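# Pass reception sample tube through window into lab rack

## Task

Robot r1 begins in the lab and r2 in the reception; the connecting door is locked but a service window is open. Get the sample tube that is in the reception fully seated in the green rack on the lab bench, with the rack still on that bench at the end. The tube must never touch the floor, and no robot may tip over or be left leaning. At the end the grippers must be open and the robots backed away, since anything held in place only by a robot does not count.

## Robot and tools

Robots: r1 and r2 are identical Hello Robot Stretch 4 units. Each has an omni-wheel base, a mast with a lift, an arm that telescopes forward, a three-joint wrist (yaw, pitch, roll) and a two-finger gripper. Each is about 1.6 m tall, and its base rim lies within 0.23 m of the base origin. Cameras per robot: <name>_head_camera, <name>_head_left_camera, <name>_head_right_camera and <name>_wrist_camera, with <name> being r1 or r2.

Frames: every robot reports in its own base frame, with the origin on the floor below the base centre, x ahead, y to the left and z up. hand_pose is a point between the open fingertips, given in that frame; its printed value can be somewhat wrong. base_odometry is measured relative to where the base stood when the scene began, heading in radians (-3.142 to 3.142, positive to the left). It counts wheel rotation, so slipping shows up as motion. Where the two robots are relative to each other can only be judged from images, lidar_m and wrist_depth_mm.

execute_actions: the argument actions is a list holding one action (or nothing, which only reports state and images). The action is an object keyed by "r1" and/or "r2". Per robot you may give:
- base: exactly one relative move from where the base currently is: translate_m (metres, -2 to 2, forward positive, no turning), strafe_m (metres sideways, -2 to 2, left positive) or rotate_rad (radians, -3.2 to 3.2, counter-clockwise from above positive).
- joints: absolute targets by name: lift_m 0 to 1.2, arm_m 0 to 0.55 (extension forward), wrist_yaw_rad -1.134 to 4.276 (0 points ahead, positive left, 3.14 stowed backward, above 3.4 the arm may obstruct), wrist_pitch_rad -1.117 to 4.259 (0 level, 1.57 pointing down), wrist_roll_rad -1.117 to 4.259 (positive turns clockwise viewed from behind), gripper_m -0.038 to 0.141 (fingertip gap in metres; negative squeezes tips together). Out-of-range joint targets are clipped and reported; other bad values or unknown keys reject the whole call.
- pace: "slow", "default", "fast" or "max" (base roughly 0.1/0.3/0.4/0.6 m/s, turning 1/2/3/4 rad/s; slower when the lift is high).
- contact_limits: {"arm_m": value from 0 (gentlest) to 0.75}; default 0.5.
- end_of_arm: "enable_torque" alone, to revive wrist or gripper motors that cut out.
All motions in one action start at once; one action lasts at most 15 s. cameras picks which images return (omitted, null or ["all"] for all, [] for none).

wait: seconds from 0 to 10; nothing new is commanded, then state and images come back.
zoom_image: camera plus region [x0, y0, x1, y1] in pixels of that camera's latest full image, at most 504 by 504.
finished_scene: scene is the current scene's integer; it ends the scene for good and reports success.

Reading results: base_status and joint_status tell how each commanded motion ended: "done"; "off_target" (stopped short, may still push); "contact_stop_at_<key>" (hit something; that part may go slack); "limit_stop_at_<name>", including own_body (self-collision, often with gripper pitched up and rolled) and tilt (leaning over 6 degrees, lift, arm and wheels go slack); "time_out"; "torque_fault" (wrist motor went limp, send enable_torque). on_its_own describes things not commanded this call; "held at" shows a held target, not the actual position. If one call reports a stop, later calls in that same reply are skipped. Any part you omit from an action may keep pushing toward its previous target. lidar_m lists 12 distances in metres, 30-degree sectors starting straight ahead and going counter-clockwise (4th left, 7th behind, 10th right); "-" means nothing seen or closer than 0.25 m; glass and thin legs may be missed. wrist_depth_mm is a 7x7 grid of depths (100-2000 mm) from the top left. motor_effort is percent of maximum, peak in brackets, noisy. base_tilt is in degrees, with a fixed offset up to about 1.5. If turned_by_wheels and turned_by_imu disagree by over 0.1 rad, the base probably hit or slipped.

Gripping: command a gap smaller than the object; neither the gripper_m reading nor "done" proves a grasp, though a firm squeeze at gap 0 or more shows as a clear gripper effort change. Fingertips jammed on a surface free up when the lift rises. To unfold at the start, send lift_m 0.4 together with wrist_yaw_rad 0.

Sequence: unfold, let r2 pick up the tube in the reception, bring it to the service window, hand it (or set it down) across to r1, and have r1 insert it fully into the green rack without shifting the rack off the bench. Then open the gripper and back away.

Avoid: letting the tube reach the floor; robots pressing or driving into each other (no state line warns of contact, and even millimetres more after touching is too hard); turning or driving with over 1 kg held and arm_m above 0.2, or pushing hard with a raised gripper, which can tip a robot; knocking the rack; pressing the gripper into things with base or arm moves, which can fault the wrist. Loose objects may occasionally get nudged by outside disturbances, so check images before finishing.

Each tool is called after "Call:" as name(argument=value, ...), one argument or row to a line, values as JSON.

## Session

Call:
execute_actions(
  actions=[],
)

Scene clock: 0.00 s.
r1.base_odometry: x=+0.000 y=+0.000 heading=+0.000 (m, m, rad; r1's odometry frame)
r1.turned_by_wheels: +0.000 (rad since the last result)
r1.turned_by_imu: +0.000 (rad since the last result)
r1.base_tilt: forward=+0.0 right=+0.2 (deg)
r1.lidar_m: 1.12 1.02 1.04 1.28 2.56 1.68 1.05 1.21 1.60 1.23 1.06 1.11
r1.base_status: not commanded
r1.joint_positions: lift_m=+0.134 arm_m=+0.001 wrist_yaw_rad=+3.048 wrist_pitch_rad=-0.018 wrist_roll_rad=-0.002 gripper_m=+0.057
r1.joint_status: not commanded
r1.motor_effort: lift_m=+20 arm_m=+0 wrist_yaw_rad=+1 wrist_pitch_rad=-6 wrist_roll_rad=-1 gripper_m=-2 wheel_0=+0 wheel_1=+0 wheel_2=+0 (%)
r1.hand_pose: x=-0.1071 y=+0.1139 z=+0.3176 quat_wxyz=(+0.047, +0.009, -0.001, +0.999) (m; r1's base frame)
r1.wrist_depth_mm: 117 139 - - - - - / 108 139 1366 - - - - / 114 140 - - - - - / 136 196 - - - - - / - 1618 - - - - - / 1098 1118 200 1060 198 1205 1205 / 750 715 820 - 788 798 809
r2.base_odometry: x=+0.000 y=+0.000 heading=+0.000 (m, m, rad; r2's odometry frame)
r2.turned_by_wheels: +0.000 (rad since the last result)
r2.turned_by_imu: +0.000 (rad since the last result)
r2.base_tilt: forward=-0.6 right=-0.2 (deg)
r2.lidar_m: 1.43 1.37 1.26 0.90 0.85 0.90 0.93 3.18 1.07 0.89 2.01 2.07
r2.base_status: not commanded
r2.joint_positions: lift_m=+0.190 arm_m=+0.002 wrist_yaw_rad=+3.203 wrist_pitch_rad=-0.004 wrist_roll_rad=-0.008 gripper_m=+0.057
r2.joint_status: not commanded
r2.motor_effort: lift_m=+21 arm_m=-1 wrist_yaw_rad=+0 wrist_pitch_rad=-8 wrist_roll_rad=-1 gripper_m=-1 wheel_0=+0 wheel_1=+0 wheel_2=+0 (%)
r2.hand_pose: x=-0.1201 y=+0.0697 z=+0.3697 quat_wxyz=(-0.030, +0.002, -0.004, +1.000) (m; r2's base frame)
r2.wrist_depth_mm: - 132 - 1255 1060 866 732 / - 119 154 1397 1118 891 741 / - 119 152 1576 1160 904 750 / - 135 230 1618 1182 917 768 / 198 - - 1661 1138 946 798 / 213 1308 196 1078 946 904 788 / 211 878 878 - 809 732 707
pictures: r1_head_camera, r1_head_left_camera, r1_head_right_camera, r1_wrist_camera, r2_head_camera, r2_head_left_camera, r2_head_right_camera, r2_wrist_camera
camera_calibration (this result's frames):
r1_wrist_camera: T_world_to_cam=[[0.124214, 0.992159, 0.0138459, -0.114505], [0.0172665, 0.0117905, -0.999781, 0.362514], [-0.992105, 0.124426, -0.0156665, 0.112344], [0, 0, 0, 1]] pos_world=[0.119421, 0.0953545, 0.36578]
r2_wrist_camera: T_world_to_cam=[[0.0127153, 0.99555, -0.0933714, -0.0376515], [0.0684841, -0.0940267, -0.993211, 0.42386], [-0.997571, 0.00623453, -0.0693749, 0.137654], [0, 0, 0, 1]] pos_world=[0.108771, 0.0764799, 0.427017]
Images, in order (width x height): r1_head_camera 420x560, r1_head_left_camera 420x672, r1_head_right_camera 420x672, r1_wrist_camera 616x392, r2_head_camera 420x560, r2_head_left_camera 420x672, r2_head_right_camera 420x672, r2_wrist_camera 616x392.

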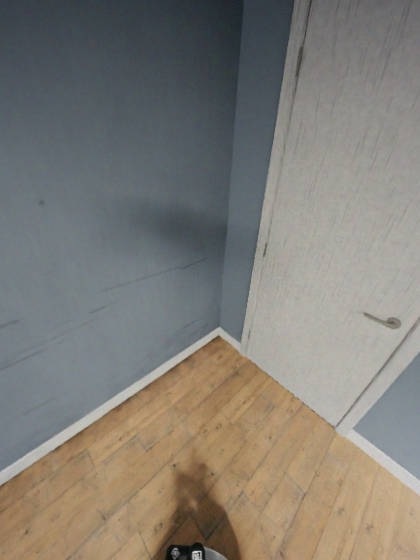

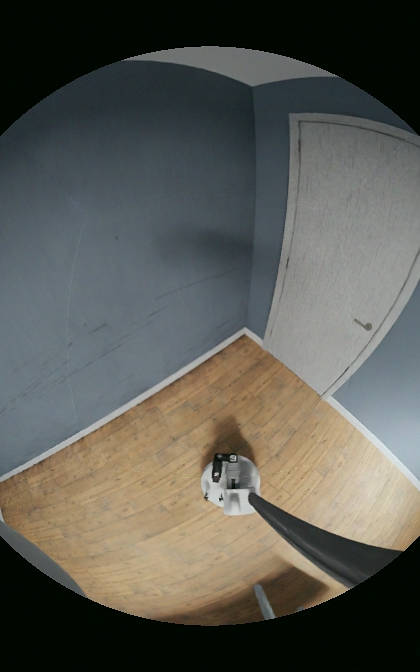

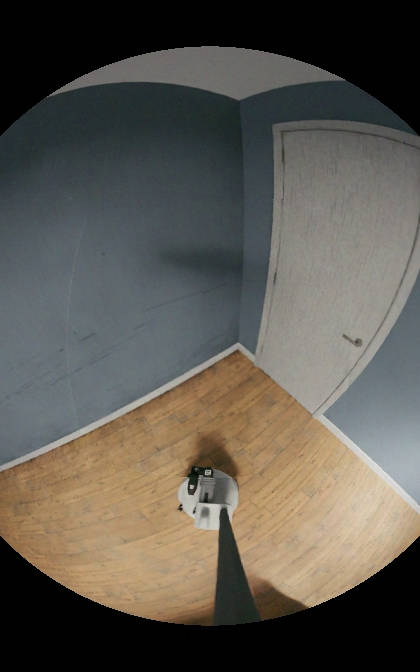

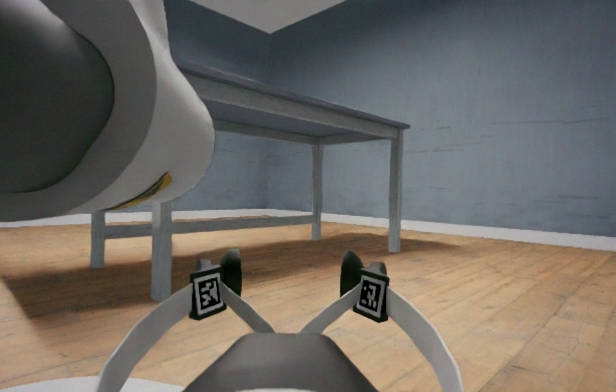

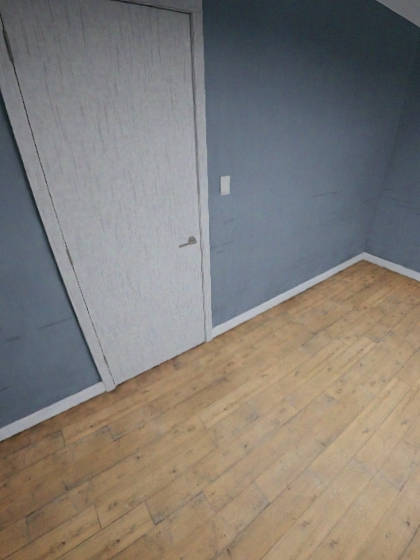

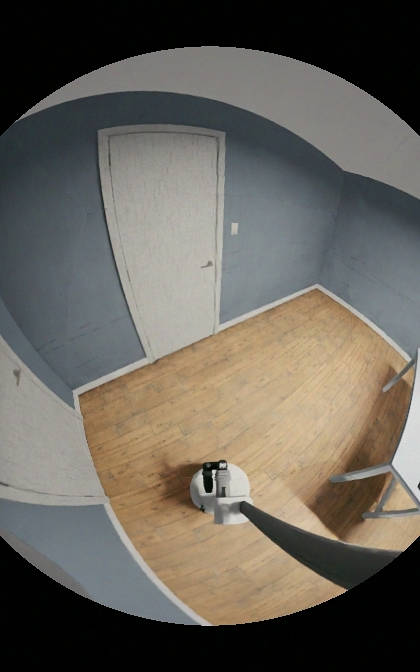

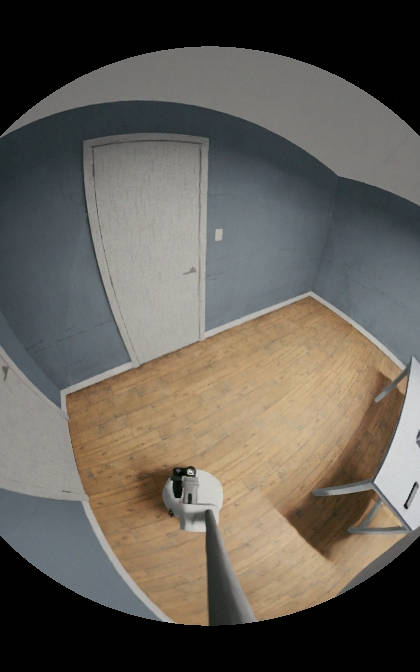

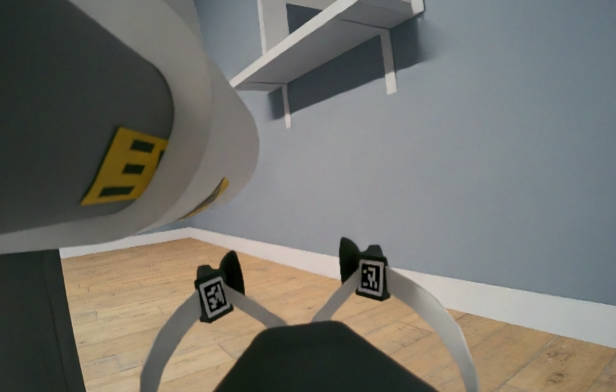

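Call:
execute_actions(
  actions=[
    {"r1":{"base":{"rotate_rad":-0.91},"joints":{"lift_m":0.75,"wrist_yaw_rad":0},"pace":"fast"},"r2":{"base":{"rotate_rad":-2.65},"joints":{"lift_m":0.78,"wrist_yaw_rad":0},"pace":"fast"}},
  ],
  cameras=[],
)

Call:
execute_actions(
  actions=[
    {"r1":{"base":{"strafe_m":-1.2},"joints":{"lift_m":1.02,"gripper_m":0.1,"wrist_pitch_rad":0.4},"pace":"max"},"r2":{"base":{"strafe_m":1.3},"joints":{"gripper_m":0.1,"lift_m":0.88,"wrist_pitch_rad":0.5},"pace":"max"}},
  ],
  cameras=["r1_head_camera","r2_head_camera","r1_wrist_camera","r2_wrist_camera"],
)

Scene clock: 11.10 s.
r1.base_odometry: x=+0.000 y=+0.000 heading=-0.910 (m, m, rad; r1's odometry frame)
r1.turned_by_wheels: -0.910 (rad since the last result)
r1.turned_by_imu: -0.913 (rad since the last result)
r1.base_tilt: forward=+0.1 right=+0.1 (deg)
r1.lidar_m: 1.06 1.13 1.08 1.01 1.07 1.43 3.18 1.38 1.05 3.70 1.32 1.20
r1.base_status: done
r1.joint_positions: lift_m=+0.750 arm_m=+0.001 wrist_yaw_rad=+0.001 wrist_pitch_rad=-0.018 wrist_roll_rad=-0.002 gripper_m=+0.057
r1.joint_status: all done
r1.motor_effort: lift_m=+22(25) arm_m=+0(0) wrist_yaw_rad=-3(8) wrist_pitch_rad=-4(6) wrist_roll_rad=-1(1) gripper_m=-1(1) wheel_0=+0(8) wheel_1=+1(9) wheel_2=+0(10) (%)
r1.hand_pose: x=+0.4605 y=-0.0873 z=+0.9331 quat_wxyz=(+1.000, -0.001, -0.009, +0.000) (m; r1's base frame)
r1.wrist_depth_mm: 891 878 904 904 931 946 946 / 866 878 891 917 946 946 960 / 891 904 917 917 931 960 960 / 878 891 904 931 931 946 960 / 878 904 917 917 946 946 960 / 891 904 200 917 198 960 991 / 904 891 917 - 960 976 976
r2.base_odometry: x=+0.000 y=+0.000 heading=-2.649 (m, m, rad; r2's odometry frame)
r2.turned_by_wheels: -2.649 (rad since the last result)
r2.turned_by_imu: -2.608 (rad since the last result)
r2.base_tilt: forward=-0.5 right=-0.1 (deg)
r2.lidar_m: 2.88 1.09 0.89 1.89 2.12 1.47 1.37 1.26 0.91 0.85 0.83 0.91
r2.base_status: done
r2.joint_positions: lift_m=+0.780 arm_m=+0.002 wrist_yaw_rad=+0.000 wrist_pitch_rad=-0.004 wrist_roll_rad=-0.008 gripper_m=+0.057
r2.joint_status: all done
r2.motor_effort: lift_m=+25(28) arm_m=-1(1) wrist_yaw_rad=-1(8) wrist_pitch_rad=-8(8) wrist_roll_rad=+0(0) gripper_m=-2(4) wheel_0=+4(11) wheel_1=+4(13) wheel_2=+5(12) (%)
r2.hand_pose: x=+0.4617 y=-0.0873 z=+0.9591 quat_wxyz=(+1.000, -0.004, -0.002, +0.000) (m; r2's base frame)
r2.wrist_depth_mm: - - - - 1808 1366 - / - - - - - 1366 - / - - - - - 1430 - / - - - - - 1229 788 / - - - - 1921 1336 976 / - - 196 - - 1255 991 / - - - - 1921 1281 991
pictures: none
No camera images: the call's "cameras" was empty. Leave "cameras" out to get every camera's image.

Scene clock: 15.47 s.
r1.base_odometry: x=-0.947 y=-0.737 heading=-0.910 (m, m, rad; r1's odometry frame)
r1.turned_by_wheels: +0.000 (rad since the last result)
r1.turned_by_imu: -0.004 (rad since the last result)
r1.base_tilt: forward=+0.1 right=+0.1 (deg)
r1.lidar_m: 0.91 0.99 1.57 2.21 2.30 0.46 0.41 0.47 0.64 2.49 1.69 0.97
r1.base_status: done
r1.joint_positions: lift_m=+1.020 arm_m=+0.001 wrist_yaw_rad=+0.000 wrist_pitch_rad=+0.402 wrist_roll_rad=-0.002 gripper_m=+0.100
r1.joint_status: all done
r1.motor_effort: lift_m=+21(24) arm_m=+0(0) wrist_yaw_rad=+0(3) wrist_pitch_rad=-4(2) wrist_roll_rad=-1(1) gripper_m=-1(1) wheel_0=-2(11) wheel_1=+2(12) wheel_2=+0(4) (%)
r1.hand_pose: x=+0.4375 y=-0.0873 z=+1.0853 quat_wxyz=(+0.980, -0.001, +0.200, +0.000) (m; r1's base frame)
r1.wrist_depth_mm: 842 854 - - - - 878 / 891 917 - - - - 931 / 946 960 1060 991 1042 1008 991 / 1025 1008 820 842 854 866 1042 / 1098 1098 1098 1138 1138 1160 1160 / 1205 1138 1182 1229 202 1229 1255 / 1336 1308 1336 - 1366 1366 1397
r2.base_odometry: x=+0.615 y=-1.145 heading=-2.649 (m, m, rad; r2's odometry frame)
r2.turned_by_wheels: +0.000 (rad since the last result)
r2.turned_by_imu: +0.003 (rad since the last result)
r2.base_tilt: forward=-0.8 right=-0.2 (deg)
r2.lidar_m: 0.48 0.51 0.68 2.09 2.16 1.58 1.45 1.48 2.01 2.14 0.74 0.53
r2.base_status: done
r2.joint_positions: lift_m=+0.880 arm_m=+0.002 wrist_yaw_rad=+0.000 wrist_pitch_rad=+0.502 wrist_roll_rad=-0.008 gripper_m=+0.100
r2.joint_status: all done
r2.motor_effort: lift_m=+24(28) arm_m=-1(1) wrist_yaw_rad=-1(2) wrist_pitch_rad=-6(10) wrist_roll_rad=+0(1) gripper_m=-1(3) wheel_0=-1(15) wheel_1=+0(13) wheel_2=+0(8) (%)
r2.hand_pose: x=+0.4261 y=-0.0874 z=+0.9191 quat_wxyz=(+0.969, -0.004, +0.248, +0.001) (m; r2's base frame)
r2.wrist_depth_mm: - - - - - - - / - - - - - - - / 891 842 750 778 732 842 - / 640 615 574 585 580 564 580 / 500 492 484 477 442 452 452 / 404 394 377 394 410 591 549 / 366 377 1118 - 1160 1060 1098
pictures: r1_head_camera, r1_wrist_camera, r2_head_camera, r2_wrist_camera
camera_calibration (this result's frames):
r1_wrist_camera: T_world_to_cam=[[-0.0225895, -0.999423, 0.0253574, -0.115311], [-0.421875, -0.0134657, -0.906554, 1.21177], [0.906372, -0.0311762, -0.421328, 0.285727], [0, 0, 0, 1]] pos_world=[0.249637, -0.0900189, 1.22185]
r2_wrist_camera: T_world_to_cam=[[-0.109494, -0.992919, -0.0460847, -0.00212616], [-0.536472, 0.0980633, -0.838201, 1.04951], [0.836785, -0.0670552, -0.54341, 0.369248], [0, 0, 0, 1]] pos_world=[0.253817, -0.0802692, 1.08025]
Images, in order (width x height): r1_head_camera 420x560, r1_wrist_camera 616x392, r2_head_camera 420x560, r2_wrist_camera 616x392.

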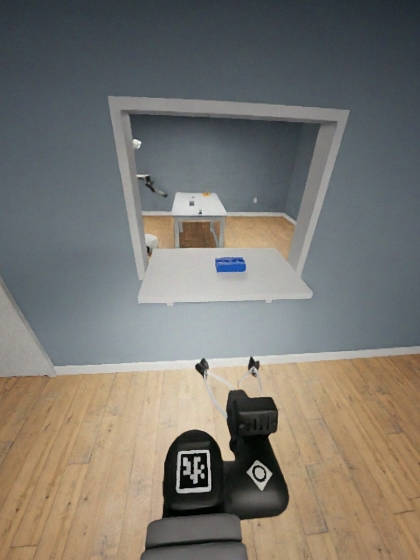

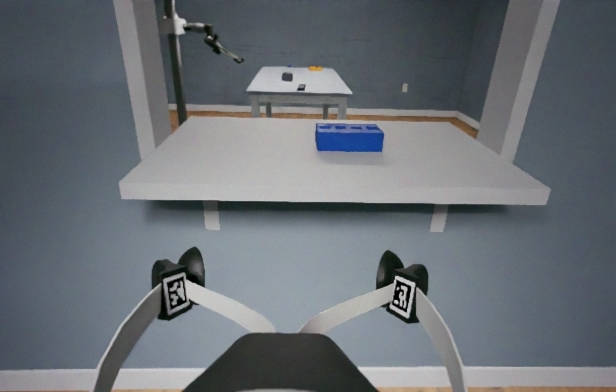

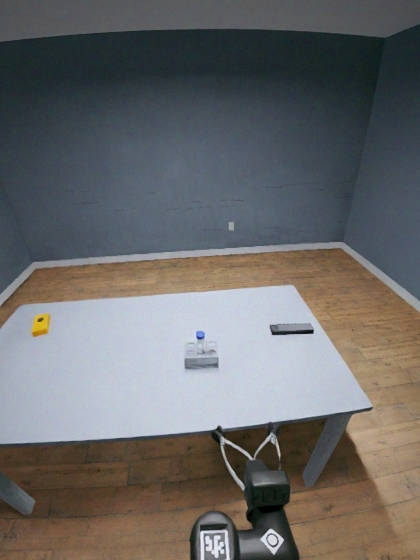

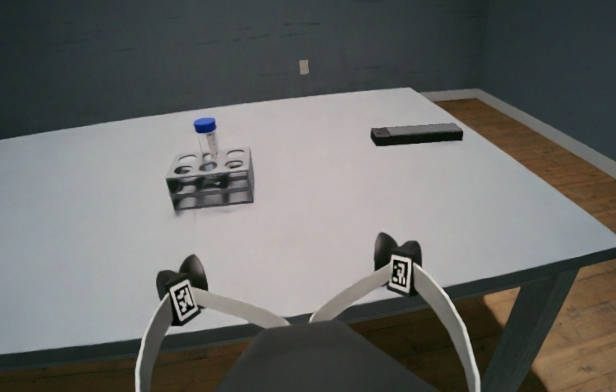

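Call:
execute_actions(
  actions=[
    {"r1":{"base":{"strafe_m":-0.11}},"r2":{"base":{"strafe_m":0.105},"joints":{"lift_m":0.835,"arm_m":0.29}}},
  ],
  cameras=["r2_wrist_camera"],
)

Scene clock: 21.00 s.
r1.base_odometry: x=-1.034 y=-0.804 heading=-0.910 (m, m, rad; r1's odometry frame)
r1.turned_by_wheels: +0.000 (rad since the last result)
r1.turned_by_imu: -0.002 (rad since the last result)
r1.base_tilt: forward=+0.1 right=+0.1 (deg)
r1.lidar_m: 0.93 0.97 1.61 2.33 2.40 0.44 0.42 0.49 2.48 2.38 1.72 0.98
r1.base_status: done
r1.joint_positions: lift_m=+1.020 arm_m=+0.001 wrist_yaw_rad=+0.000 wrist_pitch_rad=+0.402 wrist_roll_rad=-0.002 gripper_m=+0.100
r1.joint_status: not commanded
r1.motor_effort: lift_m=+21(21) arm_m=+0(0) wrist_yaw_rad=-1(2) wrist_pitch_rad=-5(4) wrist_roll_rad=-1(1) gripper_m=+0(0) wheel_0=+0(8) wheel_1=-1(9) wheel_2=+0(4) (%)
r1.hand_pose: x=+0.4375 y=-0.0874 z=+1.0853 quat_wxyz=(+0.980, -0.001, +0.200, +0.000) (m; r1's base frame)
r1.wrist_depth_mm: 842 - - - - 878 878 / 891 - - - - 946 931 / 960 960 1060 991 1138 1025 1008 / 1008 809 820 854 854 1060 1098 / 1118 1098 1118 1160 1118 1160 1160 / 1182 1160 1182 1182 202 1255 1281 / 1336 1308 1281 - 1336 1366 1430
r2.base_odometry: x=+0.664 y=-1.238 heading=-2.649 (m, m, rad; r2's odometry frame)
r2.turned_by_wheels: +0.000 (rad since the last result)
r2.turned_by_imu: +0.000 (rad since the last result)
r2.base_tilt: forward=-0.5 right=-0.1 (deg)
r2.lidar_m: 0.48 0.51 0.66 1.99 2.08 1.57 1.46 1.50 1.96 2.24 0.74 0.49
r2.base_status: done
r2.joint_positions: lift_m=+0.835 arm_m=+0.289 wrist_yaw_rad=+0.000 wrist_pitch_rad=+0.502 wrist_roll_rad=-0.008 gripper_m=+0.100
r2.joint_status: all done
r2.motor_effort: lift_m=+15(22) arm_m=+5(5) wrist_yaw_rad=+0(2) wrist_pitch_rad=-7(7) wrist_roll_rad=-1(0) gripper_m=-1(2) wheel_0=-3(12) wheel_1=+2(12) wheel_2=+0(1) (%)
r2.hand_pose: x=+0.7130 y=-0.0874 z=+0.8749 quat_wxyz=(+0.969, -0.004, +0.248, +0.001) (m; r2's base frame)
r2.wrist_depth_mm: - - - - - - - / - - - - - - - / - 723 691 661 647 621 621 / 544 525 508 477 492 477 473 / 427 421 351 332 314 389 382 / 347 334 287 310 314 322 317 / 301 294 297 - 293 281 -
pictures: r2_wrist_camera
camera_calibration (this result's frames):
r2_wrist_camera: T_world_to_cam=[[-0.109301, -0.99294, -0.046072, 0.0271436], [-0.536588, 0.0979558, -0.83814, 1.16631], [0.836736, -0.0668877, -0.543507, 0.105277], [0, 0, 0, 1]] pos_world=[0.540705, -0.080253, 1.036]
Images, in order (width x height): r2_wrist_camera 616x392.

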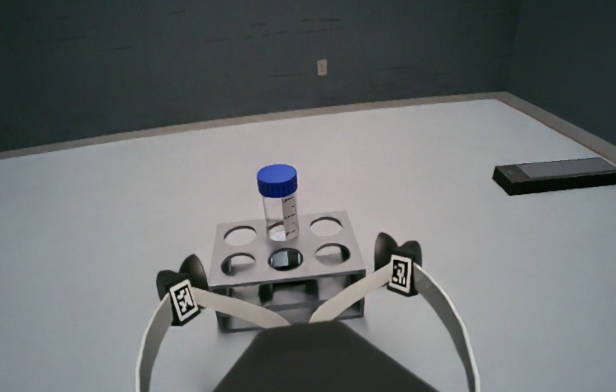

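Call:
execute_actions(
  actions=[
    {"r1":{"base":{"translate_m":0.12}},"r2":{"base":{"strafe_m":0.003},"joints":{"lift_m":0.83,"arm_m":0.393,"gripper_m":0.06}}},
  ],
  cameras=["r2_wrist_camera"],
)

Scene clock: 26.73 s.
r1.base_odometry: x=-0.961 y=-0.899 heading=-0.910 (m, m, rad; r1's odometry frame)
r1.turned_by_wheels: +0.000 (rad since the last result)
r1.turned_by_imu: -0.002 (rad since the last result)
r1.base_tilt: forward=+0.1 right=+0.1 (deg)
r1.lidar_m: 0.81 0.85 1.45 2.31 2.42 0.57 0.53 0.61 2.49 2.38 1.55 0.84
r1.base_status: done
r1.joint_positions: lift_m=+1.020 arm_m=+0.001 wrist_yaw_rad=+0.000 wrist_pitch_rad=+0.402 wrist_roll_rad=-0.002 gripper_m=+0.100
r1.joint_status: not commanded
r1.motor_effort: lift_m=+21(21) arm_m=+0(0) wrist_yaw_rad=-3(1) wrist_pitch_rad=-4(3) wrist_roll_rad=-1(1) gripper_m=+0(1) wheel_0=+1(5) wheel_1=+1(6) wheel_2=-1(7) (%)
r1.hand_pose: x=+0.4375 y=-0.0874 z=+1.0853 quat_wxyz=(+0.980, -0.001, +0.200, +0.000) (m; r1's base frame)
r1.wrist_depth_mm: 750 - - - - 891 759 / 788 - - - - 854 820 / 831 946 1042 931 1138 891 878 / 866 707 723 741 741 768 946 / 960 960 976 991 976 1008 1025 / 1042 1025 1025 1078 202 1098 1078 / 1182 1118 1160 - 1182 1182 1205
r2.base_odometry: x=+0.666 y=-1.241 heading=-2.649 (m, m, rad; r2's odometry frame)
r2.turned_by_wheels: +0.000 (rad since the last result)
r2.turned_by_imu: +0.000 (rad since the last result)
r2.base_tilt: forward=-0.6 right=+0.0 (deg)
r2.lidar_m: 0.47 0.49 0.69 1.99 2.08 1.58 1.46 1.47 1.95 2.25 0.72 0.50
r2.base_status: done
r2.joint_positions: lift_m=+0.830 arm_m=+0.392 wrist_yaw_rad=+0.000 wrist_pitch_rad=+0.502 wrist_roll_rad=-0.008 gripper_m=+0.060
r2.joint_status: all done
r2.motor_effort: lift_m=+15(13) arm_m=+4(5) wrist_yaw_rad=+0(0) wrist_pitch_rad=-6(7) wrist_roll_rad=-1(2) gripper_m=-4(1) wheel_0=+0(10) wheel_1=-2(8) wheel_2=+0(0) (%)
r2.hand_pose: x=+0.8160 y=-0.0874 z=+0.8698 quat_wxyz=(+0.969, -0.004, +0.248, +0.001) (m; r2's base frame)
r2.wrist_depth_mm: - - - - - - - / - - - - - - - / - - - 647 634 609 609 / 535 517 508 492 484 469 459 / 418 413 404 227 387 379 373 / 343 340 200 234 238 317 309 / 296 286 241 - 276 271 -
pictures: r2_wrist_camera
camera_calibration (this result's frames):
r2_wrist_camera: T_world_to_cam=[[-0.109291, -0.992942, -0.0460656, 0.0381575], [-0.53664, 0.097949, -0.838107, 1.21737], [0.836704, -0.0668767, -0.543557, 0.0164507], [0, 0, 0, 1]] pos_world=[0.643697, -0.080252, 1.03099]
Images, in order (width x height): r2_wrist_camera 616x392.

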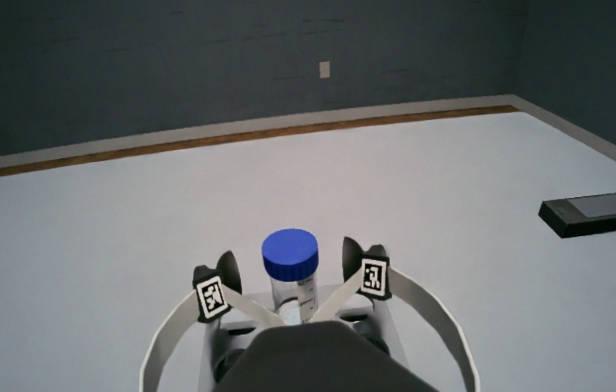

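Call:
execute_actions(
  actions=[
    {"r2":{"joints":{"arm_m":0.403,"gripper_m":0.008}}},
  ],
  cameras=["r2_wrist_camera"],
)

Call:
execute_actions(
  actions=[
    {"r2":{"joints":{"lift_m":0.93}}},
  ],
  cameras=["r2_wrist_camera","r1_wrist_camera"],
)

Call:
zoom_image(
  camera="r1_wrist_camera",
  region=[220,30,310,100],
)

Scene clock: 34.43 s.
r1.base_odometry: x=-0.961 y=-0.899 heading=-0.910 (m, m, rad; r1's odometry frame)
r1.turned_by_wheels: +0.000 (rad since the last result)
r1.turned_by_imu: -0.001 (rad since the last result)
r1.base_tilt: forward=+0.1 right=+0.1 (deg)
r1.lidar_m: 0.80 0.84 1.44 2.31 2.44 0.59 0.54 0.59 2.48 2.36 1.53 0.87
r1.base_status: not commanded
r1.joint_positions: lift_m=+1.020 arm_m=+0.001 wrist_yaw_rad=+0.000 wrist_pitch_rad=+0.402 wrist_roll_rad=-0.002 gripper_m=+0.100
r1.joint_status: not commanded
r1.motor_effort: lift_m=+21(21) arm_m=+0(0) wrist_yaw_rad=-1(0) wrist_pitch_rad=-5(4) wrist_roll_rad=-1(1) gripper_m=+0(0) wheel_0=+1(1) wheel_1=+1(2) wheel_2=-1(1) (%)
r1.hand_pose: x=+0.4375 y=-0.0874 z=+1.0853 quat_wxyz=(+0.980, -0.001, +0.200, +0.000) (m; r1's base frame)
r1.wrist_depth_mm: 741 - - - - 878 768 / 778 - - - - 866 831 / 831 946 1060 931 1118 891 866 / 866 707 715 741 750 759 946 / 976 946 976 960 991 991 1025 / 1042 1025 1008 1060 202 1098 1118 / 1138 1138 1138 - 1205 1205 1205
r2.base_odometry: x=+0.666 y=-1.241 heading=-2.649 (m, m, rad; r2's odometry frame)
r2.turned_by_wheels: +0.000 (rad since the last result)
r2.turned_by_imu: +0.000 (rad since the last result)
r2.base_tilt: forward=-0.6 right=-0.3 (deg)
r2.lidar_m: 0.47 0.51 0.65 1.99 2.04 1.57 1.46 1.50 1.92 2.25 0.72 0.49
r2.base_status: not commanded
r2.joint_positions: lift_m=+0.830 arm_m=+0.402 wrist_yaw_rad=+0.000 wrist_pitch_rad=+0.502 wrist_roll_rad=-0.008 gripper_m=+0.008
r2.joint_status: all done
r2.motor_effort: lift_m=+14(15) arm_m=+5(5) wrist_yaw_rad=-1(1) wrist_pitch_rad=-8(7) wrist_roll_rad=+0(0) gripper_m=-14(14) wheel_0=+0(0) wheel_1=-2(2) wheel_2=+0(0) (%)
r2.hand_pose: x=+0.8260 y=-0.0874 z=+0.8698 quat_wxyz=(+0.969, -0.004, +0.248, +0.001) (m; r2's base frame)
r2.wrist_depth_mm: - - - - - - - / - - - - - - - / - - - 647 627 609 603 / 530 517 508 492 484 466 459 / 415 410 404 211 387 377 373 / 340 338 187 204 236 314 309 / 296 289 268 - 277 274 -
pictures: r2_wrist_camera
camera_calibration (this result's frames):
r2_wrist_camera: T_world_to_cam=[[-0.109377, -0.992933, -0.0460585, 0.0392929], [-0.536686, 0.0979939, -0.838073, 1.22273], [0.836663, -0.0669469, -0.543611, 0.00815977], [0, 0, 0, 1]] pos_world=[0.653693, -0.0802587, 1.03098]
Images, in order (width x height): r2_wrist_camera 616x392.

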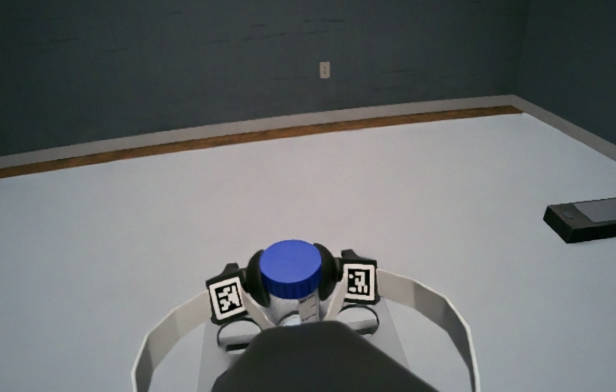

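Scene clock: 35.87 s.
r1.base_odometry: x=-0.961 y=-0.899 heading=-0.910 (m, m, rad; r1's odometry frame)
r1.turned_by_wheels: +0.000 (rad since the last result)
r1.turned_by_imu: +0.000 (rad since the last result)
r1.base_tilt: forward=+0.0 right=+0.1 (deg)
r1.lidar_m: 0.80 0.84 1.44 2.32 2.43 0.56 0.53 0.59 2.48 2.37 1.53 0.85
r1.base_status: not commanded
r1.joint_positions: lift_m=+1.020 arm_m=+0.001 wrist_yaw_rad=+0.000 wrist_pitch_rad=+0.402 wrist_roll_rad=-0.002 gripper_m=+0.100
r1.joint_status: not commanded
r1.motor_effort: lift_m=+21(21) arm_m=+0(0) wrist_yaw_rad=-2(2) wrist_pitch_rad=-3(3) wrist_roll_rad=-1(1) gripper_m=+0(1) wheel_0=+1(1) wheel_1=+2(2) wheel_2=-1(1) (%)
r1.hand_pose: x=+0.4375 y=-0.0874 z=+1.0853 quat_wxyz=(+0.980, -0.001, +0.200, +0.000) (m; r1's base frame)
r1.wrist_depth_mm: 741 - - - - 891 768 / 778 - - - - 866 809 / 820 960 1078 917 1118 878 878 / 866 707 715 741 750 759 960 / 960 946 960 991 991 1025 1025 / 1042 1025 1025 1025 202 1118 1118 / 1138 1138 1138 - 1182 1182 1205
r2.base_odometry: x=+0.666 y=-1.241 heading=-2.649 (m, m, rad; r2's odometry frame)
r2.turned_by_wheels: +0.000 (rad since the last result)
r2.turned_by_imu: +0.000 (rad since the last result)
r2.base_tilt: forward=-0.7 right=+0.1 (deg)
r2.lidar_m: 0.47 0.49 0.67 2.00 2.06 1.58 1.46 1.51 1.95 2.25 0.75 0.51
r2.base_status: not commanded
r2.joint_positions: lift_m=+0.930 arm_m=+0.402 wrist_yaw_rad=+0.000 wrist_pitch_rad=+0.502 wrist_roll_rad=-0.008 gripper_m=+0.008
r2.joint_status: all done
r2.motor_effort: lift_m=+27(27) arm_m=+5(5) wrist_yaw_rad=-1(1) wrist_pitch_rad=-8(8) wrist_roll_rad=+1(1) gripper_m=-16(16) wheel_0=+0(0) wheel_1=-2(2) wheel_2=+0(0) (%)
r2.hand_pose: x=+0.8259 y=-0.0874 z=+0.9689 quat_wxyz=(+0.969, -0.004, +0.249, +0.001) (m; r2's base frame)
r2.wrist_depth_mm: - - - - - - - / - - - - - - - / - - - - - - - / - - 683 683 654 647 634 / 569 564 554 213 535 517 508 / 469 469 186 204 413 436 424 / 407 397 399 - 389 379 375
pictures: r1_wrist_camera, r2_wrist_camera
camera_calibration (this result's frames):
r1_wrist_camera: T_world_to_cam=[[-0.0226208, -0.999422, 0.0253573, -0.115305], [-0.421875, -0.0134524, -0.906554, 1.21177], [0.906372, -0.0312046, -0.421328, 0.285727], [0, 0, 0, 1]] pos_world=[0.249634, -0.0900214, 1.22185]
r2_wrist_camera: T_world_to_cam=[[-0.109383, -0.992933, -0.046045, 0.0438452], [-0.536789, 0.097994, -0.838006, 1.30576], [0.836596, -0.0669469, -0.543715, 0.0621745], [0, 0, 0, 1]] pos_world=[0.653698, -0.0802588, 1.13006]
Images, in order (width x height): r1_wrist_camera 616x392, r2_wrist_camera 616x392.

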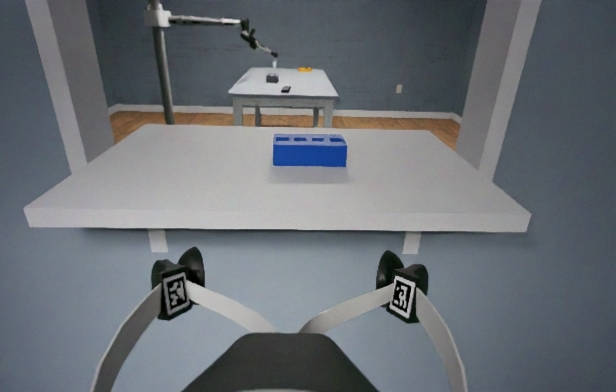

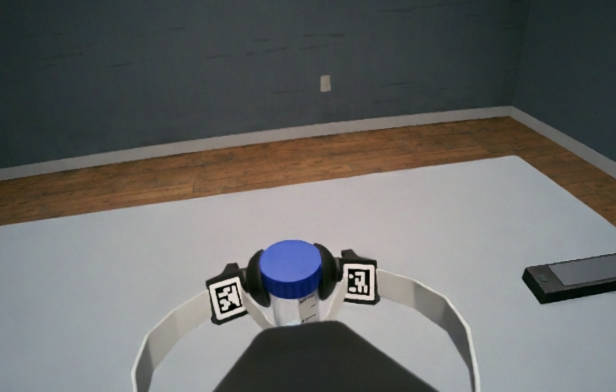

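Region (220, 30, 310, 100) of r1_wrist_camera's 616x392 image, scaled by 5.600.

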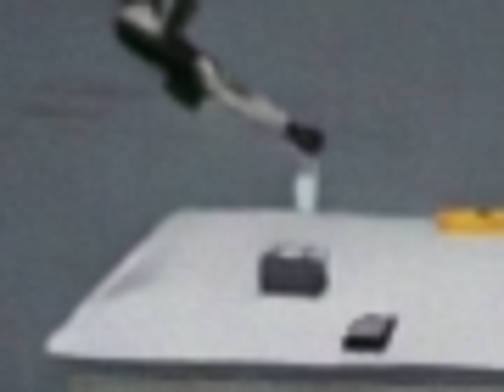

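Call:
execute_actions(
  actions=[
    {"r2":{"base":{"rotate_rad":-1.54},"joints":{"arm_m":0.05}}},
  ],
  cameras=[],
)

Call:
execute_actions(
  actions=[
    {"r2":{"base":{"translate_m":1.48},"pace":"fast"},"r1":{"base":{"translate_m":0.35}}},
  ],
  cameras=[],
)

Call:
execute_actions(
  actions=[
    {"r2":{"base":{"strafe_m":1.03},"joints":{"lift_m":1.06},"pace":"fast"}},
  ],
  cameras=["r2_wrist_camera","r1_wrist_camera","r2_head_camera"],
)

Scene clock: 42.33 s.
r1.base_odometry: x=-0.961 y=-0.899 heading=-0.910 (m, m, rad; r1's odometry frame)
r1.turned_by_wheels: +0.000 (rad since the last result)
r1.turned_by_imu: -0.002 (rad since the last result)
r1.base_tilt: forward=+0.1 right=+0.1 (deg)
r1.lidar_m: 0.81 0.84 1.43 2.32 2.41 0.58 0.55 0.59 2.47 2.38 1.53 0.86
r1.base_status: not commanded
r1.joint_positions: lift_m=+1.020 arm_m=+0.001 wrist_yaw_rad=+0.000 wrist_pitch_rad=+0.402 wrist_roll_rad=-0.002 gripper_m=+0.100
r1.joint_status: not commanded
r1.motor_effort: lift_m=+21(21) arm_m=+0(1) wrist_yaw_rad=-1(3) wrist_pitch_rad=-6(6) wrist_roll_rad=-1(1) gripper_m=+0(0) wheel_0=+1(1) wheel_1=+1(1) wheel_2=-1(1) (%)
r1.hand_pose: x=+0.4375 y=-0.0874 z=+1.0853 quat_wxyz=(+0.980, -0.001, +0.200, +0.000) (m; r1's base frame)
r1.wrist_depth_mm: 732 - - - - 878 768 / 788 - - - - 878 820 / 831 931 1042 917 1098 878 878 / 866 707 723 732 741 759 946 / 960 946 960 991 976 1008 1008 / 1025 1025 1042 1060 202 1098 1098 / 1138 1118 1118 - 1182 1182 1205
r2.base_odometry: x=+0.666 y=-1.241 heading=+2.095 (m, m, rad; r2's odometry frame)
r2.turned_by_wheels: -1.539 (rad since the last result)
r2.turned_by_imu: -1.516 (rad since the last result)
r2.base_tilt: forward=-0.6 right=+0.1 (deg)
r2.lidar_m: 2.13 0.71 0.52 0.47 0.50 0.71 1.98 2.09 1.49 1.44 1.52 2.08
r2.base_status: done
r2.joint_positions: lift_m=+0.930 arm_m=+0.051 wrist_yaw_rad=+0.000 wrist_pitch_rad=+0.503 wrist_roll_rad=-0.008 gripper_m=+0.008
r2.joint_status: all done
r2.motor_effort: lift_m=+25(26) arm_m=-5(5) wrist_yaw_rad=+2(4) wrist_pitch_rad=-9(9) wrist_roll_rad=-1(0) gripper_m=-15(15) wheel_0=+5(7) wheel_1=+4(11) wheel_2=+5(11) (%)
r2.hand_pose: x=+0.4745 y=-0.0875 z=+0.9689 quat_wxyz=(+0.969, -0.004, +0.249, +0.001) (m; r2's base frame)
r2.wrist_depth_mm: - 1756 1661 1756 1808 1983 1576 / 1756 1863 1863 1921 - - 1661 / 1983 - - - - - 1708 / - - - - - - 1661 / 1708 1756 1708 212 1618 1576 1537 / 1430 1397 187 204 1281 1336 1308 / 1255 1182 1229 - 1205 1160 1160
pictures: none
No camera images: the call's "cameras" was empty. Leave "cameras" out to get every camera's image.

Scene clock: 47.70 s.
r1.base_odometry: x=-0.746 y=-1.175 heading=-0.910 (m, m, rad; r1's odometry frame)
r1.turned_by_wheels: +0.000 (rad since the last result)
r1.turned_by_imu: -0.002 (rad since the last result)
r1.base_tilt: forward=+0.0 right=+0.1 (deg)
r1.lidar_m: 0.46 0.50 0.97 2.33 2.42 0.95 0.88 0.93 2.47 2.38 0.72 0.50
r1.base_status: done
r1.joint_positions: lift_m=+1.020 arm_m=+0.001 wrist_yaw_rad=+0.000 wrist_pitch_rad=+0.402 wrist_roll_rad=-0.002 gripper_m=+0.100
r1.joint_status: not commanded
r1.motor_effort: lift_m=+21(21) arm_m=+0(0) wrist_yaw_rad=-1(2) wrist_pitch_rad=-4(2) wrist_roll_rad=-1(1) gripper_m=+0(0) wheel_0=+2(6) wheel_1=+3(6) wheel_2=+0(7) (%)
r1.hand_pose: x=+0.4375 y=-0.0874 z=+1.0853 quat_wxyz=(+0.980, -0.001, +0.200, +0.000) (m; r1's base frame)
r1.wrist_depth_mm: - - - - - - - / - - - - - - 597 / - - - - - - 597 / 661 707 707 609 750 768 591 / 530 539 544 549 559 569 564 / 430 421 410 442 201 455 462 / 364 357 377 - 375 368 384
r2.base_odometry: x=-0.075 y=+0.040 heading=+2.096 (m, m, rad; r2's odometry frame)
r2.turned_by_wheels: +0.001 (rad since the last result)
r2.turned_by_imu: -0.001 (rad since the last result)
r2.base_tilt: forward=-0.5 right=-0.1 (deg)
r2.lidar_m: 0.79 0.77 0.85 3.07 1.17 0.92 2.08 2.11 1.48 1.41 1.16 0.82
r2.base_status: done
r2.joint_positions: lift_m=+0.930 arm_m=+0.051 wrist_yaw_rad=+0.000 wrist_pitch_rad=+0.503 wrist_roll_rad=-0.008 gripper_m=+0.008
r2.joint_status: not commanded
r2.motor_effort: lift_m=+25(25) arm_m=-5(5) wrist_yaw_rad=+0(1) wrist_pitch_rad=-9(8) wrist_roll_rad=-1(1) gripper_m=-15(14) wheel_0=+3(8) wheel_1=+4(10) wheel_2=-2(16) (%)
r2.hand_pose: x=+0.4745 y=-0.0874 z=+0.9689 quat_wxyz=(+0.969, -0.004, +0.249, +0.001) (m; r2's base frame)
r2.wrist_depth_mm: 445 462 477 488 492 500 512 / 469 488 512 525 530 539 554 / 517 530 559 574 574 591 615 / 564 580 603 621 634 654 676 / 615 640 647 211 699 723 768 / 676 683 187 204 768 831 866 / 750 778 820 - 878 946 991
pictures: none
No camera images: the call's "cameras" was empty. Leave "cameras" out to get every camera's image.

Scene clock: 51.73 s.
r1.base_odometry: x=-0.746 y=-1.175 heading=-0.910 (m, m, rad; r1's odometry frame)
r1.turned_by_wheels: +0.000 (rad since the last result)
r1.turned_by_imu: -0.001 (rad since the last result)
r1.base_tilt: forward=+0.0 right=+0.1 (deg)
r1.lidar_m: 0.47 0.49 0.97 2.34 2.41 0.96 0.89 0.93 2.47 2.39 0.68 0.50
r1.base_status: not commanded
r1.joint_positions: lift_m=+1.020 arm_m=+0.001 wrist_yaw_rad=+0.000 wrist_pitch_rad=+0.402 wrist_roll_rad=-0.002 gripper_m=+0.100
r1.joint_status: not commanded
r1.motor_effort: lift_m=+21(21) arm_m=+0(0) wrist_yaw_rad=-1(1) wrist_pitch_rad=-3(4) wrist_roll_rad=-2(1) gripper_m=+1(0) wheel_0=+2(2) wheel_1=+2(2) wheel_2=+0(0) (%)
r1.hand_pose: x=+0.4375 y=-0.0874 z=+1.0853 quat_wxyz=(+0.980, -0.001, +0.200, +0.000) (m; r1's base frame)
r1.wrist_depth_mm: - - - - - - - / - - - - - - 597 / - - - - - - 597 / 661 707 732 603 741 759 591 / 535 539 549 549 559 574 559 / 433 418 410 442 202 459 459 / 364 353 382 - 377 370 384
r2.base_odometry: x=-0.967 y=-0.476 heading=+2.095 (m, m, rad; r2's odometry frame)
r2.turned_by_wheels: +0.000 (rad since the last result)
r2.turned_by_imu: +0.002 (rad since the last result)
r2.base_tilt: forward=-0.5 right=-0.1 (deg)
r2.lidar_m: 0.56 0.60 1.07 2.22 2.33 0.84 0.78 0.83 2.54 2.44 1.12 0.59
r2.base_status: done
r2.joint_positions: lift_m=+1.060 arm_m=+0.051 wrist_yaw_rad=+0.000 wrist_pitch_rad=+0.503 wrist_roll_rad=-0.008 gripper_m=+0.008
r2.joint_status: all done
r2.motor_effort: lift_m=+25(29) arm_m=-4(4) wrist_yaw_rad=+1(0) wrist_pitch_rad=-8(8) wrist_roll_rad=-1(1) gripper_m=-13(15) wheel_0=-2(13) wheel_1=+0(14) wheel_2=+0(1) (%)
r2.hand_pose: x=+0.4745 y=-0.0874 z=+1.0989 quat_wxyz=(+0.969, -0.004, +0.249, +0.001) (m; r2's base frame)
r2.wrist_depth_mm: - - - - - - 517 / - - - - - 699 554 / - - 891 842 831 715 621 / 683 683 621 640 634 627 683 / 549 539 535 213 512 500 488 / 445 449 187 204 442 477 904 / 415 424 788 - 891 960 1025
pictures: r1_wrist_camera, r2_head_camera, r2_wrist_camera
camera_calibration (this result's frames):
r1_wrist_camera: T_world_to_cam=[[-0.0226209, -0.999422, 0.0253573, -0.115305], [-0.421875, -0.0134523, -0.906554, 1.21177], [0.906372, -0.0312047, -0.421328, 0.285727], [0, 0, 0, 1]] pos_world=[0.249634, -0.0900214, 1.22185]
r2_wrist_camera: T_world_to_cam=[[-0.10945, -0.992927, -0.0460157, 0.011375], [-0.536999, 0.0980228, -0.837869, 1.22599], [0.836453, -0.0669941, -0.543929, 0.427163], [0, 0, 0, 1]] pos_world=[0.302299, -0.0802632, 1.26009]
Images, in order (width x height): r1_wrist_camera 616x392, r2_head_camera 420x560, r2_wrist_camera 616x392.

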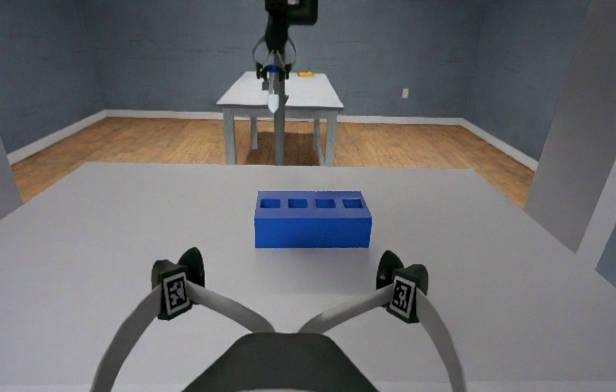

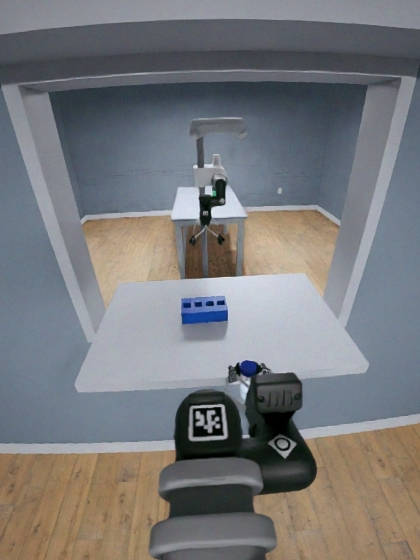

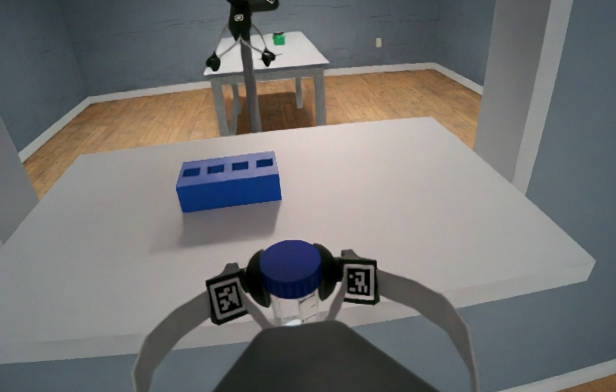

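Call:
execute_actions(
  actions=[
    {"r2":{"base":{"strafe_m":0.065},"joints":{"lift_m":1.04,"arm_m":0.47}}},
  ],
  cameras=["r2_wrist_camera","r1_wrist_camera"],
)

Call:
zoom_image(
  camera="r1_wrist_camera",
  region=[230,90,390,260],
)

Scene clock: 58.17 s.
r1.base_odometry: x=-0.746 y=-1.175 heading=-0.910 (m, m, rad; r1's odometry frame)
r1.turned_by_wheels: +0.000 (rad since the last result)
r1.turned_by_imu: -0.002 (rad since the last result)
r1.base_tilt: forward=+0.1 right=+0.1 (deg)
r1.lidar_m: 0.47 0.49 0.97 2.33 2.40 0.94 0.88 0.93 2.48 2.39 0.69 0.49
r1.base_status: not commanded
r1.joint_positions: lift_m=+1.020 arm_m=+0.001 wrist_yaw_rad=+0.000 wrist_pitch_rad=+0.402 wrist_roll_rad=-0.002 gripper_m=+0.100
r1.joint_status: not commanded
r1.motor_effort: lift_m=+21(21) arm_m=+0(0) wrist_yaw_rad=+0(1) wrist_pitch_rad=-5(4) wrist_roll_rad=-1(1) gripper_m=+0(1) wheel_0=+2(2) wheel_1=+3(2) wheel_2=+0(0) (%)
r1.hand_pose: x=+0.4375 y=-0.0874 z=+1.0853 quat_wxyz=(+0.980, -0.001, +0.200, +0.000) (m; r1's base frame)
r1.wrist_depth_mm: - - - 691 - - - / - - - - - - 597 / - - - - - - 591 / 668 699 723 603 750 778 597 / 535 539 544 554 554 574 569 / 433 421 407 445 202 459 462 / 364 355 379 - 377 370 384
r2.base_odometry: x=-1.023 y=-0.508 heading=+2.096 (m, m, rad; r2's odometry frame)
r2.turned_by_wheels: +0.000 (rad since the last result)
r2.turned_by_imu: +0.000 (rad since the last result)
r2.base_tilt: forward=-0.7 right=-0.3 (deg)
r2.lidar_m: 0.55 0.63 1.14 2.17 2.31 3.08 0.79 0.83 2.63 2.51 1.14 0.57
r2.base_status: done
r2.joint_positions: lift_m=+1.040 arm_m=+0.469 wrist_yaw_rad=+0.000 wrist_pitch_rad=+0.502 wrist_roll_rad=-0.008 gripper_m=+0.008
r2.joint_status: all done
r2.motor_effort: lift_m=+15(24) arm_m=+4(4) wrist_yaw_rad=-1(2) wrist_pitch_rad=-8(8) wrist_roll_rad=-1(0) gripper_m=-16(14) wheel_0=-2(10) wheel_1=+3(11) wheel_2=+0(1) (%)
r2.hand_pose: x=+0.8929 y=-0.0874 z=+1.0798 quat_wxyz=(+0.969, -0.004, +0.249, +0.001) (m; r2's base frame)
r2.wrist_depth_mm: - - - - - - - / - - - 1863 - - - / - - - - - - - / - - - - - - 569 / 517 508 500 213 477 469 459 / 421 418 186 204 334 389 384 / 366 357 306 - 353 338 340
pictures: r1_wrist_camera, r2_wrist_camera
camera_calibration (this result's frames):
r1_wrist_camera: T_world_to_cam=[[-0.022621, -0.999422, 0.0253574, -0.115305], [-0.421876, -0.0134524, -0.906554, 1.21177], [0.906372, -0.0312048, -0.421328, 0.285727], [0, 0, 0, 1]] pos_world=[0.249634, -0.0900214, 1.22185]
r2_wrist_camera: T_world_to_cam=[[-0.109317, -0.99294, -0.0460345, 0.0562258], [-0.536866, 0.0979552, -0.837961, 1.43466], [0.836555, -0.066889, -0.543784, 0.0665335], [0, 0, 0, 1]] pos_world=[0.720707, -0.0802531, 1.24096]
Images, in order (width x height): r1_wrist_camera 616x392, r2_wrist_camera 616x392.

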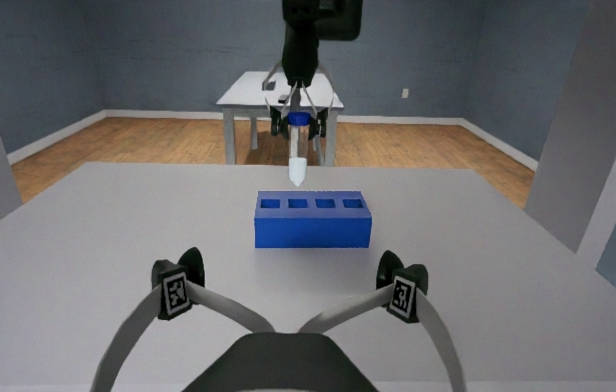

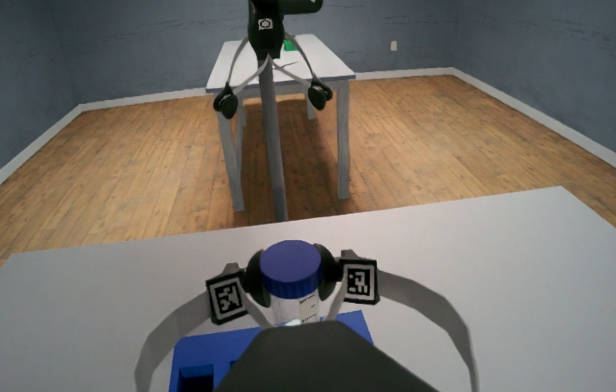

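Region (230, 90, 390, 260) of r1_wrist_camera's 616x392 image, scaled by 2.965; it fills the left 474 columns of this view, and the rest is white.

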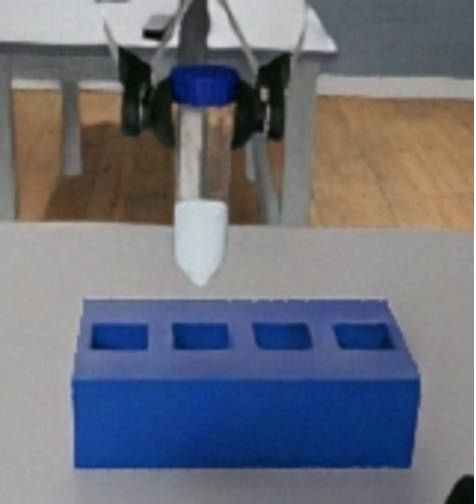

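Call:
execute_actions(
  actions=[
    {"r2":{"joints":{"lift_m":1.015,"arm_m":0.487},"pace":"slow"}},
  ],
  cameras=["r2_wrist_camera","r1_wrist_camera"],
)

Call:
execute_actions(
  actions=[
    {"r2":{"joints":{"lift_m":0.995},"pace":"slow"}},
  ],
  cameras=["r2_wrist_camera","r1_wrist_camera"],
)

Call:
zoom_image(
  camera="r1_wrist_camera",
  region=[230,90,390,260],
)

Scene clock: 65.17 s.
r1.base_odometry: x=-0.746 y=-1.175 heading=-0.910 (m, m, rad; r1's odometry frame)
r1.turned_by_wheels: +0.000 (rad since the last result)
r1.turned_by_imu: -0.001 (rad since the last result)
r1.base_tilt: forward=+0.1 right=+0.1 (deg)
r1.lidar_m: 0.47 0.48 0.96 2.33 2.40 0.93 0.88 0.93 2.47 2.36 0.70 0.50
r1.base_status: not commanded
r1.joint_positions: lift_m=+1.020 arm_m=+0.001 wrist_yaw_rad=+0.000 wrist_pitch_rad=+0.402 wrist_roll_rad=-0.002 gripper_m=+0.100
r1.joint_status: not commanded
r1.motor_effort: lift_m=+21(21) arm_m=+0(0) wrist_yaw_rad=-3(1) wrist_pitch_rad=-4(4) wrist_roll_rad=-1(1) gripper_m=+0(0) wheel_0=+2(2) wheel_1=+3(3) wheel_2=+0(0) (%)
r1.hand_pose: x=+0.4375 y=-0.0874 z=+1.0853 quat_wxyz=(+0.980, -0.001, +0.200, +0.000) (m; r1's base frame)
r1.wrist_depth_mm: - - - 683 - - - / - - - - - - 597 / - - - - - - 597 / 654 707 715 609 741 768 591 / 539 539 544 549 559 569 569 / 433 418 410 445 202 455 459 / 362 355 377 - 375 370 384
r2.base_odometry: x=-1.023 y=-0.508 heading=+2.096 (m, m, rad; r2's odometry frame)
r2.turned_by_wheels: +0.000 (rad since the last result)
r2.turned_by_imu: +0.000 (rad since the last result)
r2.base_tilt: forward=-0.8 right=-0.1 (deg)
r2.lidar_m: 0.54 0.61 1.13 2.14 2.27 3.10 0.78 0.80 2.62 2.51 1.15 0.62
r2.base_status: not commanded
r2.joint_positions: lift_m=+1.015 arm_m=+0.486 wrist_yaw_rad=+0.000 wrist_pitch_rad=+0.502 wrist_roll_rad=-0.008 gripper_m=+0.008
r2.joint_status: all done
r2.motor_effort: lift_m=+14(15) arm_m=+5(5) wrist_yaw_rad=-1(1) wrist_pitch_rad=-8(8) wrist_roll_rad=-1(0) gripper_m=-14(15) wheel_0=-2(2) wheel_1=+3(3) wheel_2=+0(0) (%)
r2.hand_pose: x=+0.9099 y=-0.0874 z=+1.0548 quat_wxyz=(+0.969, -0.004, +0.249, +0.001) (m; r2's base frame)
r2.wrist_depth_mm: - - - - - - - / - - - 1863 - - - / - - - - - - - / - - - - - 539 525 / 480 469 459 212 445 433 424 / 389 389 187 203 291 362 355 / 336 319 278 - 325 315 312
pictures: r1_wrist_camera, r2_wrist_camera
camera_calibration (this result's frames):
r1_wrist_camera: T_world_to_cam=[[-0.022621, -0.999422, 0.0253574, -0.115305], [-0.421875, -0.0134524, -0.906554, 1.21177], [0.906372, -0.0312048, -0.421328, 0.285727], [0, 0, 0, 1]] pos_world=[0.249634, -0.0900214, 1.22185]
r2_wrist_camera: T_world_to_cam=[[-0.109318, -0.99294, -0.0460345, 0.0569328], [-0.536866, 0.0979561, -0.837962, 1.42284], [0.836555, -0.0668903, -0.543784, 0.0387489], [0, 0, 0, 1]] pos_world=[0.737683, -0.0802532, 1.21598]
Images, in order (width x height): r1_wrist_camera 616x392, r2_wrist_camera 616x392.

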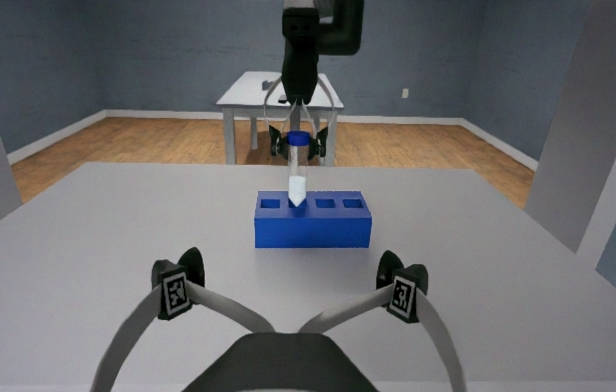

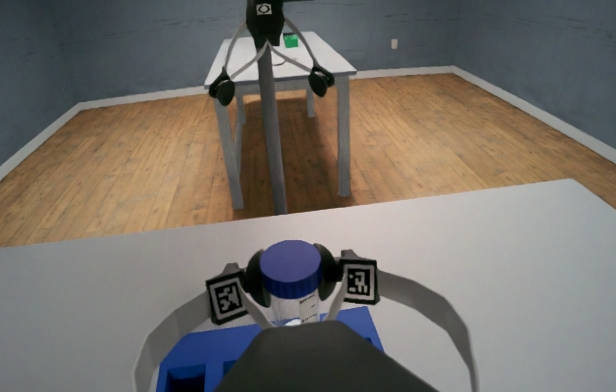

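Scene clock: 66.10 s.
r1.base_odometry: x=-0.746 y=-1.175 heading=-0.910 (m, m, rad; r1's odometry frame)
r1.turned_by_wheels: +0.000 (rad since the last result)
r1.turned_by_imu: +0.000 (rad since the last result)
r1.base_tilt: forward=+0.1 right=+0.1 (deg)
r1.lidar_m: 0.46 0.47 0.97 2.34 2.42 0.92 0.89 0.92 2.48 2.37 0.71 0.50
r1.base_status: not commanded
r1.joint_positions: lift_m=+1.020 arm_m=+0.001 wrist_yaw_rad=+0.000 wrist_pitch_rad=+0.402 wrist_roll_rad=-0.002 gripper_m=+0.100
r1.joint_status: not commanded
r1.motor_effort: lift_m=+21(21) arm_m=+0(0) wrist_yaw_rad=-2(1) wrist_pitch_rad=-4(3) wrist_roll_rad=-1(1) gripper_m=+0(0) wheel_0=+2(2) wheel_1=+3(3) wheel_2=+0(0) (%)
r1.hand_pose: x=+0.4375 y=-0.0874 z=+1.0853 quat_wxyz=(+0.980, -0.001, +0.200, +0.000) (m; r1's base frame)
r1.wrist_depth_mm: - - - 683 - - - / - - - - - - 597 / - - - - - - 591 / 661 707 723 609 759 759 597 / 535 539 544 549 559 569 569 / 433 418 410 442 202 455 459 / 364 355 379 - 377 368 384
r2.base_odometry: x=-1.023 y=-0.508 heading=+2.096 (m, m, rad; r2's odometry frame)
r2.turned_by_wheels: +0.000 (rad since the last result)
r2.turned_by_imu: +0.000 (rad since the last result)
r2.base_tilt: forward=-0.5 right=-0.2 (deg)
r2.lidar_m: 0.57 0.61 1.11 2.16 2.27 3.10 0.77 0.85 2.62 2.50 1.17 0.58
r2.base_status: not commanded
r2.joint_positions: lift_m=+0.995 arm_m=+0.486 wrist_yaw_rad=+0.000 wrist_pitch_rad=+0.502 wrist_roll_rad=-0.008 gripper_m=+0.008
r2.joint_status: all done
r2.motor_effort: lift_m=+15(14) arm_m=+5(5) wrist_yaw_rad=-1(0) wrist_pitch_rad=-8(8) wrist_roll_rad=+1(0) gripper_m=-15(16) wheel_0=-2(2) wheel_1=+3(3) wheel_2=+0(0) (%)
r2.hand_pose: x=+0.9099 y=-0.0874 z=+1.0348 quat_wxyz=(+0.969, -0.004, +0.249, +0.001) (m; r2's base frame)
r2.wrist_depth_mm: - - - - - - - / - - - 1863 - - - / - - - - - - - / - - - 1138 512 496 492 / 442 442 439 213 413 407 399 / 366 364 187 205 277 336 332 / 319 297 266 - 304 293 291
pictures: r1_wrist_camera, r2_wrist_camera
camera_calibration (this result's frames):
r1_wrist_camera: T_world_to_cam=[[-0.0226207, -0.999422, 0.0253574, -0.115305], [-0.421876, -0.0134525, -0.906554, 1.21177], [0.906372, -0.0312046, -0.421328, 0.285727], [0, 0, 0, 1]] pos_world=[0.249635, -0.0900214, 1.22185]
r2_wrist_camera: T_world_to_cam=[[-0.109318, -0.99294, -0.0460345, 0.0560113], [-0.536866, 0.0979558, -0.837961, 1.40607], [0.836555, -0.0668899, -0.543785, 0.0278641], [0, 0, 0, 1]] pos_world=[0.737686, -0.0802532, 1.19596]
Images, in order (width x height): r1_wrist_camera 616x392, r2_wrist_camera 616x392.

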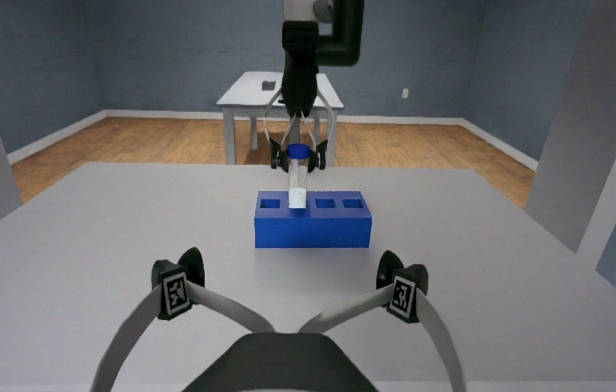

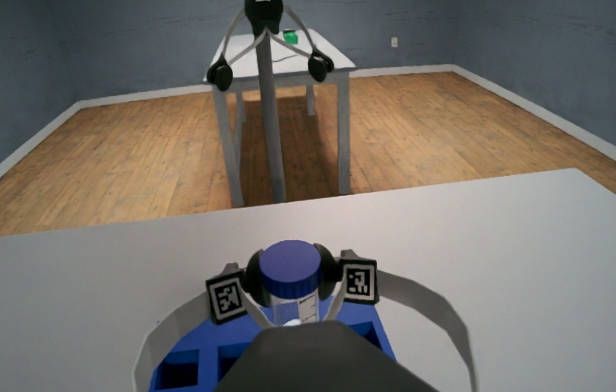

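Region (230, 90, 390, 260) of r1_wrist_camera's 616x392 image, scaled by 2.965; it fills the left 474 columns of this view, and the rest is white.

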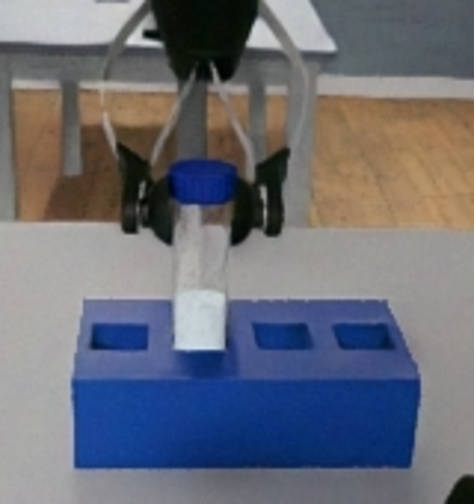

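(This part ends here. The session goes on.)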